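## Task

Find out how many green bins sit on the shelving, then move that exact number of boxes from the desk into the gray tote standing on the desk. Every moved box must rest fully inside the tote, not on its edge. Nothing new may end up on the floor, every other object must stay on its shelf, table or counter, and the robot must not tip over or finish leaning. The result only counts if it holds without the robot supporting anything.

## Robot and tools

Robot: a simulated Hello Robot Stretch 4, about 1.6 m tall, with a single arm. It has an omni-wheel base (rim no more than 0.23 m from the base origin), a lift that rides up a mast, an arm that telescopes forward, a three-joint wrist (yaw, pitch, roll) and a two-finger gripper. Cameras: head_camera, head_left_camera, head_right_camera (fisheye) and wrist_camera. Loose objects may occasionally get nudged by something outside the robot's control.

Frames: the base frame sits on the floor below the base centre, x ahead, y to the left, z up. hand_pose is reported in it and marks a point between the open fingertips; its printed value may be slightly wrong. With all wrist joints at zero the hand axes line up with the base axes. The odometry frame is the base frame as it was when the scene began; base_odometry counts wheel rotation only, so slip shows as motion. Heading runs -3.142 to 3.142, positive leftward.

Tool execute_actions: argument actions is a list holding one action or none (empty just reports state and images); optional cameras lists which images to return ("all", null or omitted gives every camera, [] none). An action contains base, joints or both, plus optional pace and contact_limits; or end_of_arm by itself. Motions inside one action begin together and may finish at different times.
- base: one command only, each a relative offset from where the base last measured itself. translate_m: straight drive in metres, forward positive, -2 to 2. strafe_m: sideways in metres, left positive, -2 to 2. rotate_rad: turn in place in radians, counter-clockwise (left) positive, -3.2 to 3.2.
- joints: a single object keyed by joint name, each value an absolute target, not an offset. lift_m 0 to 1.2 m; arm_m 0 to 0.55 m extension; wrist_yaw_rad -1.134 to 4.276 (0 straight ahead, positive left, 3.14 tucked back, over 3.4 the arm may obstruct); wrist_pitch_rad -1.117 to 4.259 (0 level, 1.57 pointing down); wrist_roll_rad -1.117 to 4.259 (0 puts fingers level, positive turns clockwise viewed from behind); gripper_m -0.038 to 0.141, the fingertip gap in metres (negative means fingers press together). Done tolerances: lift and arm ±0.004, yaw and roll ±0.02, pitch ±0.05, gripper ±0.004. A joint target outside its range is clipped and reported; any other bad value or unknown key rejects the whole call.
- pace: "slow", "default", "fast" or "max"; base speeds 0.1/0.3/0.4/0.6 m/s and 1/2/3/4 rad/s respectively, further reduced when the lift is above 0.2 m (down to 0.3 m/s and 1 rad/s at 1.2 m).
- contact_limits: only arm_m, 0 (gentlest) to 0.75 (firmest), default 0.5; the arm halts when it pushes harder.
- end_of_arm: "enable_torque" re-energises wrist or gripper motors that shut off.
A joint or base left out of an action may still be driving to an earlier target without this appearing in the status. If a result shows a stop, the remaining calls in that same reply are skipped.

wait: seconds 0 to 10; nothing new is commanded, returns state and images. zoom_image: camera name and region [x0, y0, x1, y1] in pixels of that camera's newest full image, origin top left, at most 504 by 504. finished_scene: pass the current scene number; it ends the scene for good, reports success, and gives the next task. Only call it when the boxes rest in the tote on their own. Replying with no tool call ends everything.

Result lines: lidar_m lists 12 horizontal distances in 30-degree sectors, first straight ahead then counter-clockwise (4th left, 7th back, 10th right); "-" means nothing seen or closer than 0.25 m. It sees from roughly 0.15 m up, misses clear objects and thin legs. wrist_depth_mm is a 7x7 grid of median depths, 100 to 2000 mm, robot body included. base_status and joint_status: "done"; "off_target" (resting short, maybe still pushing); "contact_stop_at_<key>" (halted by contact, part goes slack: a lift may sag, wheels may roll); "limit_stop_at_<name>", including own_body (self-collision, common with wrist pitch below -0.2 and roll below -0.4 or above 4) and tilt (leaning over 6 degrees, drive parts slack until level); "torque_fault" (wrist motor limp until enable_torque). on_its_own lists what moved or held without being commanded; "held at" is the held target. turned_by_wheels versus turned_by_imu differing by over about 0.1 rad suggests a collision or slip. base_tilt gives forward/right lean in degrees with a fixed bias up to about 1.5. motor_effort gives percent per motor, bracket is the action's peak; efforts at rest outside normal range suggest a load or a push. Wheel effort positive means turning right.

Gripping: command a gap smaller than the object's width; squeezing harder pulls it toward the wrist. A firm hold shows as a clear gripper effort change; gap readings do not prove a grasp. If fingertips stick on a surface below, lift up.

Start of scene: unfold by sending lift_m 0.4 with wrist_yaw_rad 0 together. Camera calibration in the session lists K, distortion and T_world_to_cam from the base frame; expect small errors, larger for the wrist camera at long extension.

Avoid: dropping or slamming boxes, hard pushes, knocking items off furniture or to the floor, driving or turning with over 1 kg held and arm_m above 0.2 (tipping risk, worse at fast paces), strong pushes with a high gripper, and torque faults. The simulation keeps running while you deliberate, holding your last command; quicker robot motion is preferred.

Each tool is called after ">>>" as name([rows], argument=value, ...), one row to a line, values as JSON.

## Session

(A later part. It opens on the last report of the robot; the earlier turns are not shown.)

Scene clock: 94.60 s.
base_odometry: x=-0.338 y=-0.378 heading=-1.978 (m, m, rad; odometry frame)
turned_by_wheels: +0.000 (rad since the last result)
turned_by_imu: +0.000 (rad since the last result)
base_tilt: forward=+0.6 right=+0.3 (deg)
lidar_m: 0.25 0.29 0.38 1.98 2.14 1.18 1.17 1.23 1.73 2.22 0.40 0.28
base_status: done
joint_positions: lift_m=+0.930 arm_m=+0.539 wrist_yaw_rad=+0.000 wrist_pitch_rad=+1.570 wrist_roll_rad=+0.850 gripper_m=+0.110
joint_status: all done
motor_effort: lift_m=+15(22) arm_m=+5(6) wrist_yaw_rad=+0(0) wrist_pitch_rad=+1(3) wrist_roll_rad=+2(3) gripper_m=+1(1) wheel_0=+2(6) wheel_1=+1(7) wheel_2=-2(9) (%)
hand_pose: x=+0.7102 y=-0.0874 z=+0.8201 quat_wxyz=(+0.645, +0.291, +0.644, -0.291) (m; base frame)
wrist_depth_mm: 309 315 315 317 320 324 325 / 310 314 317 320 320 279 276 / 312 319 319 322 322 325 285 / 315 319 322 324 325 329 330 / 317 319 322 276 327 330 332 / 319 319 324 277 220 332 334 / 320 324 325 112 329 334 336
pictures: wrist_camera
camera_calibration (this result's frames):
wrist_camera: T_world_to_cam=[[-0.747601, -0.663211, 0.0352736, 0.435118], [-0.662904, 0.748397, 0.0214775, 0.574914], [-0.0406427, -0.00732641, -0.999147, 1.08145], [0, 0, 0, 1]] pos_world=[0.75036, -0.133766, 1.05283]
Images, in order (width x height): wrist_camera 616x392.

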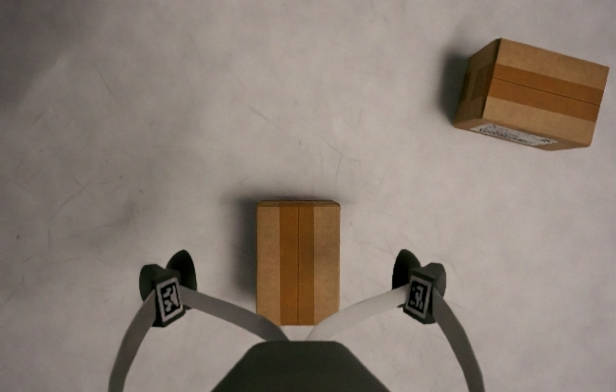

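>>> execute_actions([
  {"joints":{"lift_m":0.862},"pace":"fast"},
], cameras=[])

>>> execute_actions([
  {"joints":{"gripper_m":0.028}},
], cameras=["wrist_camera"])

>>> execute_actions([
  {"joints":{"lift_m":1.02,"wrist_roll_rad":1.57},"pace":"fast"},
], cameras=["wrist_camera"])

>>> execute_actions([
  {"base":{"strafe_m":0.431},"joints":{"arm_m":0.30},"pace":"fast"},
], cameras=["wrist_camera","head_camera"])

Scene clock: 96.13 s.
base_odometry: x=-0.338 y=-0.378 heading=-1.978 (m, m, rad; odometry frame)
turned_by_wheels: +0.000 (rad since the last result)
turned_by_imu: +0.000 (rad since the last result)
base_tilt: forward=+0.6 right=+0.3 (deg)
lidar_m: 0.26 0.29 0.41 1.99 2.15 1.24 1.16 1.24 1.72 2.24 0.41 0.29
base_status: not commanded
joint_positions: lift_m=+0.862 arm_m=+0.539 wrist_yaw_rad=+0.000 wrist_pitch_rad=+1.570 wrist_roll_rad=+0.850 gripper_m=+0.110
joint_status: all done
motor_effort: lift_m=+15(15) arm_m=+5(5) wrist_yaw_rad=+0(0) wrist_pitch_rad=+1(1) wrist_roll_rad=+2(2) gripper_m=+1(1) wheel_0=+2(2) wheel_1=+1(1) wheel_2=-2(2) (%)
hand_pose: x=+0.7102 y=-0.0874 z=+0.7521 quat_wxyz=(+0.645, +0.291, +0.644, -0.291) (m; base frame)
wrist_depth_mm: 246 248 250 252 254 255 210 / 247 248 251 253 255 257 209 / 248 250 253 253 256 259 259 / 250 251 254 253 258 260 260 / 252 252 253 207 259 262 264 / 252 253 207 208 220 264 264 / 254 254 256 111 263 265 265
pictures: none
No camera images: the call's "cameras" was empty. Leave "cameras" out to get every camera's image.

Scene clock: 97.80 s.
base_odometry: x=-0.338 y=-0.378 heading=-1.978 (m, m, rad; odometry frame)
turned_by_wheels: +0.000 (rad since the last result)
turned_by_imu: +0.000 (rad since the last result)
base_tilt: forward=+0.7 right=+0.4 (deg)
lidar_m: 0.27 0.27 0.39 2.01 2.14 1.24 1.16 1.23 1.71 2.22 0.43 0.28
base_status: not commanded
joint_positions: lift_m=+0.862 arm_m=+0.539 wrist_yaw_rad=+0.000 wrist_pitch_rad=+1.570 wrist_roll_rad=+0.850 gripper_m=+0.028
joint_status: all done
motor_effort: lift_m=+15(15) arm_m=+5(5) wrist_yaw_rad=+0(0) wrist_pitch_rad=-1(2) wrist_roll_rad=+2(2) gripper_m=-12(13) wheel_0=+1(2) wheel_1=+1(1) wheel_2=-2(2) (%)
hand_pose: x=+0.7102 y=-0.0874 z=+0.7521 quat_wxyz=(+0.645, +0.291, +0.644, -0.291) (m; base frame)
wrist_depth_mm: 245 247 250 251 253 256 210 / 246 249 251 254 254 256 210 / 248 250 252 254 255 259 259 / 249 250 254 254 258 262 262 / 251 253 254 196 259 260 263 / 251 253 196 198 193 263 265 / 254 256 256 112 262 265 265
pictures: wrist_camera
camera_calibration (this result's frames):
wrist_camera: T_world_to_cam=[[-0.7476, -0.663211, 0.0352812, 0.437511], [-0.662903, 0.748397, 0.0214842, 0.57637], [-0.0406529, -0.0073264, -0.999146, 1.01351], [0, 0, 0, 1]] pos_world=[0.750363, -0.133766, 0.984828]
Images, in order (width x height): wrist_camera 616x392.

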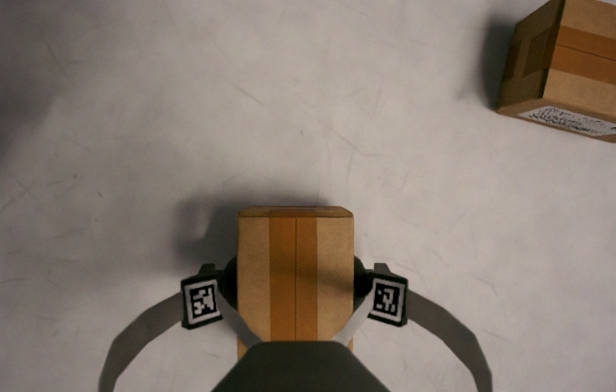

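Scene clock: 99.20 s.
base_odometry: x=-0.338 y=-0.378 heading=-1.978 (m, m, rad; odometry frame)
turned_by_wheels: +0.000 (rad since the last result)
turned_by_imu: +0.000 (rad since the last result)
base_tilt: forward=+0.6 right=+0.3 (deg)
lidar_m: 0.26 0.29 0.41 2.00 2.13 1.23 1.16 1.27 1.73 2.24 0.42 0.28
base_status: not commanded
joint_positions: lift_m=+1.020 arm_m=+0.539 wrist_yaw_rad=+0.000 wrist_pitch_rad=+1.570 wrist_roll_rad=+1.570 gripper_m=+0.028
joint_status: all done
motor_effort: lift_m=+24(28) arm_m=+5(5) wrist_yaw_rad=+0(0) wrist_pitch_rad=-2(0) wrist_roll_rad=+2(5) gripper_m=-16(5) wheel_0=+2(2) wheel_1=+1(1) wheel_2=-2(2) (%)
hand_pose: x=+0.7102 y=-0.0874 z=+0.9093 quat_wxyz=(+0.501, +0.500, +0.500, -0.499) (m; base frame)
wrist_depth_mm: 392 399 399 359 402 413 413 / 394 402 404 407 410 413 418 / 402 402 404 410 413 415 415 / 402 404 410 407 415 418 418 / 404 407 407 196 418 418 430 / 404 410 196 198 193 424 430 / 410 413 415 111 418 427 427
pictures: wrist_camera
camera_calibration (this result's frames):
wrist_camera: T_world_to_cam=[[-0.999368, -0.00570386, 0.0350921, 0.668433], [-0.00493426, 0.999746, 0.0219785, 0.127208], [-0.0352086, 0.0217915, -0.999142, 1.16929], [0, 0, 0, 1]] pos_world=[0.709807, -0.148844, 1.14203]
Images, in order (width x height): wrist_camera 616x392.

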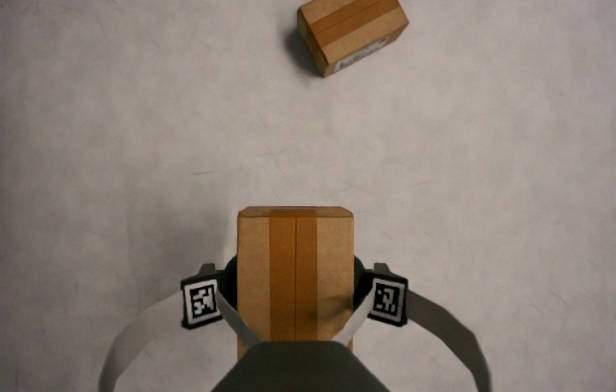

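Scene clock: 101.73 s.
base_odometry: x=+0.058 y=-0.549 heading=-1.978 (m, m, rad; odometry frame)
turned_by_wheels: +0.000 (rad since the last result)
turned_by_imu: +0.001 (rad since the last result)
base_tilt: forward=+0.5 right=+0.2 (deg)
lidar_m: 0.27 0.27 0.37 1.57 1.71 1.21 1.17 1.22 1.74 1.21 0.40 0.27
base_status: done
joint_positions: lift_m=+1.020 arm_m=+0.301 wrist_yaw_rad=+0.000 wrist_pitch_rad=+1.570 wrist_roll_rad=+1.570 gripper_m=+0.028
joint_status: all done
motor_effort: lift_m=+24(24) arm_m=-5(6) wrist_yaw_rad=+1(0) wrist_pitch_rad=-1(4) wrist_roll_rad=+2(1) gripper_m=-12(13) wheel_0=+1(10) wheel_1=+1(9) wheel_2=+0(3) (%)
hand_pose: x=+0.4719 y=-0.0874 z=+0.9093 quat_wxyz=(+0.500, +0.500, +0.500, -0.500) (m; base frame)
wrist_depth_mm: 397 402 402 407 407 1118 1138 / 397 404 298 330 297 1118 1138 / 402 404 368 404 368 1138 1138 / 404 407 322 357 368 931 946 / 407 407 291 196 320 931 1182 / 404 407 196 198 194 931 1182 / 410 413 294 111 351 1160 1160
pictures: head_camera, wrist_camera
camera_calibration (this result's frames):
wrist_camera: T_world_to_cam=[[-0.99936, -0.00522167, 0.0353851, 0.430032], [-0.00444543, 0.999749, 0.0219801, 0.1258], [-0.0354909, 0.0218087, -0.999132, 1.16102], [0, 0, 0, 1]] pos_world=[0.471522, -0.148844, 1.14203]
Images, in order (width x height): head_camera 420x560, wrist_camera 616x392.

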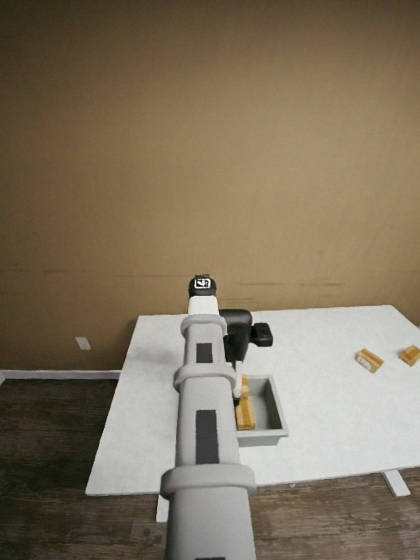

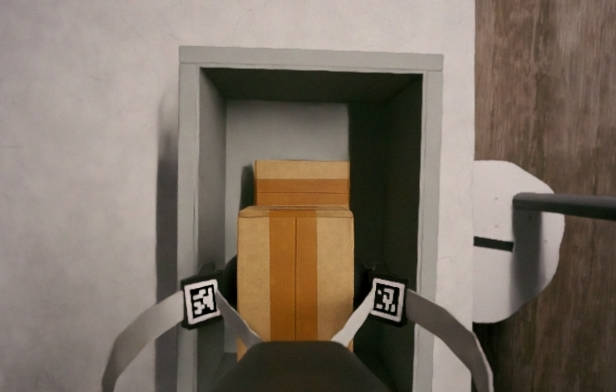

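>>> execute_actions([
  {"joints":{"lift_m":0.99,"arm_m":0.289}},
], cameras=[])

>>> execute_actions([
  {"joints":{"lift_m":0.915}},
], cameras=["wrist_camera"])

Scene clock: 103.03 s.
base_odometry: x=+0.058 y=-0.549 heading=-1.978 (m, m, rad; odometry frame)
turned_by_wheels: +0.000 (rad since the last result)
turned_by_imu: +0.000 (rad since the last result)
base_tilt: forward=+0.7 right=+0.2 (deg)
lidar_m: 0.25 0.28 0.39 1.57 1.68 1.24 1.16 1.23 1.68 1.18 0.42 0.25
base_status: not commanded
joint_positions: lift_m=+0.990 arm_m=+0.290 wrist_yaw_rad=+0.000 wrist_pitch_rad=+1.570 wrist_roll_rad=+1.570 gripper_m=+0.028
joint_status: all done
motor_effort: lift_m=+15(20) arm_m=-5(4) wrist_yaw_rad=+0(0) wrist_pitch_rad=-1(2) wrist_roll_rad=+1(1) gripper_m=-11(11) wheel_0=+1(1) wheel_1=+1(1) wheel_2=+0(0) (%)
hand_pose: x=+0.4610 y=-0.0874 z=+0.8801 quat_wxyz=(+0.500, +0.500, +0.500, -0.500) (m; base frame)
wrist_depth_mm: 368 370 375 375 379 1098 1118 / 370 373 314 330 291 1078 1118 / 375 373 375 375 327 904 1098 / 373 379 329 330 324 878 904 / 377 377 291 196 285 891 1118 / 377 377 196 198 193 904 1138 / 382 266 332 111 310 394 1118
pictures: none
No camera images: the call's "cameras" was empty. Leave "cameras" out to get every camera's image.

Scene clock: 104.33 s.
base_odometry: x=+0.058 y=-0.549 heading=-1.978 (m, m, rad; odometry frame)
turned_by_wheels: +0.000 (rad since the last result)
turned_by_imu: +0.000 (rad since the last result)
base_tilt: forward=+0.6 right=+0.2 (deg)
lidar_m: 0.25 0.29 0.39 1.55 1.67 1.22 1.15 1.24 1.75 1.19 0.39 0.28
base_status: not commanded
joint_positions: lift_m=+0.915 arm_m=+0.290 wrist_yaw_rad=+0.000 wrist_pitch_rad=+1.570 wrist_roll_rad=+1.570 gripper_m=+0.028
joint_status: all done
motor_effort: lift_m=+15(15) arm_m=-5(5) wrist_yaw_rad=+0(1) wrist_pitch_rad=-1(0) wrist_roll_rad=+1(0) gripper_m=-14(14) wheel_0=+2(1) wheel_1=+1(1) wheel_2=+0(0) (%)
hand_pose: x=+0.4610 y=-0.0874 z=+0.8051 quat_wxyz=(+0.500, +0.500, +0.500, -0.500) (m; base frame)
wrist_depth_mm: 296 185 211 208 206 190 1042 / 297 194 300 303 291 204 1008 / 300 195 301 304 304 202 1025 / 301 196 286 255 306 216 820 / 303 198 289 197 285 216 831 / 304 187 196 198 193 214 1060 / 306 190 293 111 282 212 1078
pictures: wrist_camera
camera_calibration (this result's frames):
wrist_camera: T_world_to_cam=[[-0.999362, -0.00532315, 0.0353034, 0.422856], [-0.00454875, 0.999748, 0.0219797, 0.128091], [-0.0354116, 0.0218051, -0.999135, 1.05643], [0, 0, 0, 1]] pos_world=[0.460578, -0.148844, 1.03777]
Images, in order (width x height): wrist_camera 616x392.

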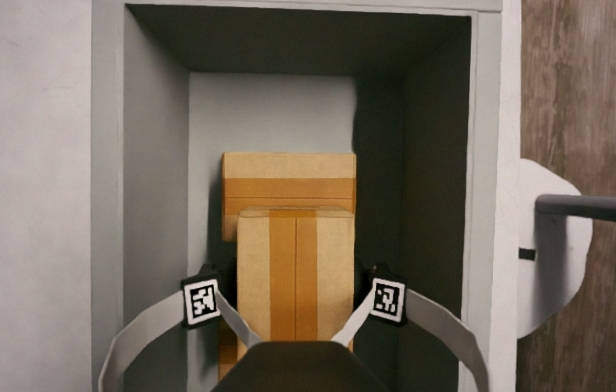

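>>> execute_actions([
  {"joints":{"gripper_m":0.072}},
], cameras=["wrist_camera"])

>>> execute_actions([
  {"joints":{"lift_m":1.03},"pace":"fast"},
], cameras=["wrist_camera","head_camera"])

Scene clock: 105.80 s.
base_odometry: x=+0.058 y=-0.549 heading=-1.978 (m, m, rad; odometry frame)
turned_by_wheels: +0.000 (rad since the last result)
turned_by_imu: +0.000 (rad since the last result)
base_tilt: forward=+0.6 right=+0.3 (deg)
lidar_m: 0.26 0.28 0.39 1.58 1.70 1.22 1.17 1.22 1.71 1.19 0.39 0.30
base_status: not commanded
joint_positions: lift_m=+0.915 arm_m=+0.290 wrist_yaw_rad=+0.000 wrist_pitch_rad=+1.570 wrist_roll_rad=+1.570 gripper_m=+0.072
joint_status: all done
motor_effort: lift_m=+15(15) arm_m=-5(5) wrist_yaw_rad=+0(1) wrist_pitch_rad=-1(2) wrist_roll_rad=+1(0) gripper_m=-3(14) wheel_0=+1(1) wheel_1=+1(1) wheel_2=+0(0) (%)
hand_pose: x=+0.4610 y=-0.0874 z=+0.8051 quat_wxyz=(+0.500, +0.500, +0.500, -0.500) (m; base frame)
wrist_depth_mm: 297 185 211 208 206 190 1025 / 298 193 300 304 291 202 1042 / 301 195 301 303 306 202 1042 / 301 196 286 255 307 216 820 / 303 197 228 208 258 216 831 / 304 189 200 208 204 214 1060 / 306 189 293 111 279 196 1078
pictures: wrist_camera
camera_calibration (this result's frames):
wrist_camera: T_world_to_cam=[[-0.999362, -0.00532316, 0.0353034, 0.422855], [-0.00454876, 0.999748, 0.0219797, 0.128091], [-0.0354116, 0.0218051, -0.999135, 1.05643], [0, 0, 0, 1]] pos_world=[0.460578, -0.148844, 1.03777]
Images, in order (width x height): wrist_camera 616x392.

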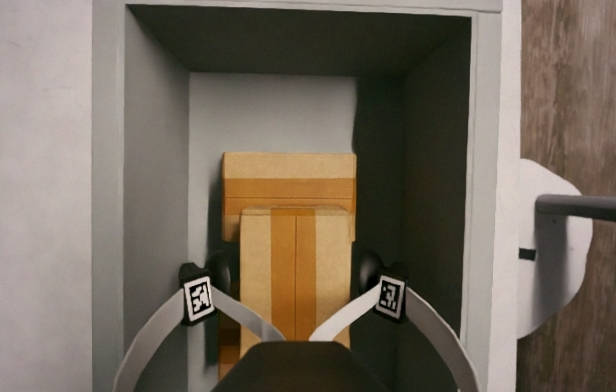

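Scene clock: 107.03 s.
base_odometry: x=+0.058 y=-0.549 heading=-1.978 (m, m, rad; odometry frame)
turned_by_wheels: +0.000 (rad since the last result)
turned_by_imu: +0.000 (rad since the last result)
base_tilt: forward=+0.5 right=+0.3 (deg)
lidar_m: 0.26 0.28 0.41 1.57 1.69 1.23 1.16 1.22 1.69 1.20 0.41 0.27
base_status: not commanded
joint_positions: lift_m=+1.030 arm_m=+0.290 wrist_yaw_rad=+0.000 wrist_pitch_rad=+1.570 wrist_roll_rad=+1.570 gripper_m=+0.072
joint_status: all done
motor_effort: lift_m=+24(25) arm_m=-5(5) wrist_yaw_rad=+1(0) wrist_pitch_rad=-1(2) wrist_roll_rad=+1(0) gripper_m=-2(2) wheel_0=+1(1) wheel_1=+1(1) wheel_2=+0(0) (%)
hand_pose: x=+0.4610 y=-0.0874 z=+0.9194 quat_wxyz=(+0.500, +0.500, +0.500, -0.500) (m; base frame)
wrist_depth_mm: 404 413 410 415 415 1118 1160 / 410 413 314 329 304 1118 1138 / 407 413 413 415 375 1138 1138 / 413 415 370 368 370 931 1008 / 418 418 370 320 366 976 1160 / 418 418 200 375 204 946 1160 / 418 421 364 111 357 1182 1182
pictures: head_camera, wrist_camera
camera_calibration (this result's frames):
wrist_camera: T_world_to_cam=[[-0.999362, -0.00532305, 0.0353034, 0.418818], [-0.00454865, 0.999748, 0.0219797, 0.125579], [-0.0354116, 0.0218051, -0.999135, 1.17062], [0, 0, 0, 1]] pos_world=[0.460576, -0.148844, 1.15206]
Images, in order (width x height): head_camera 420x560, wrist_camera 616x392.

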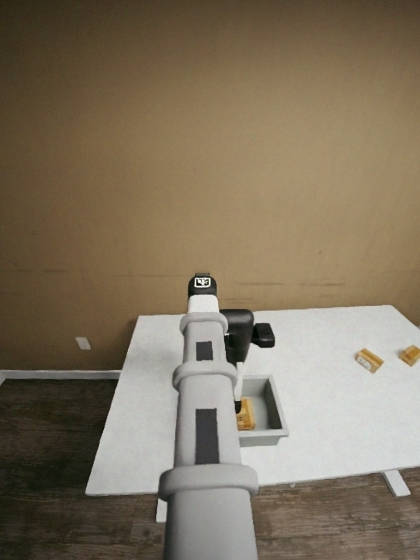

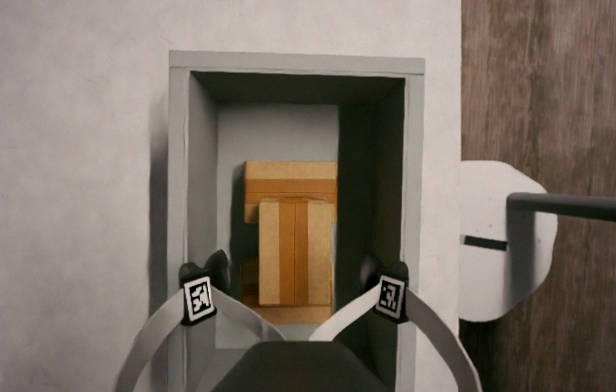

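>>> finished_scene(scene=1)

The scene is finished: the task was done.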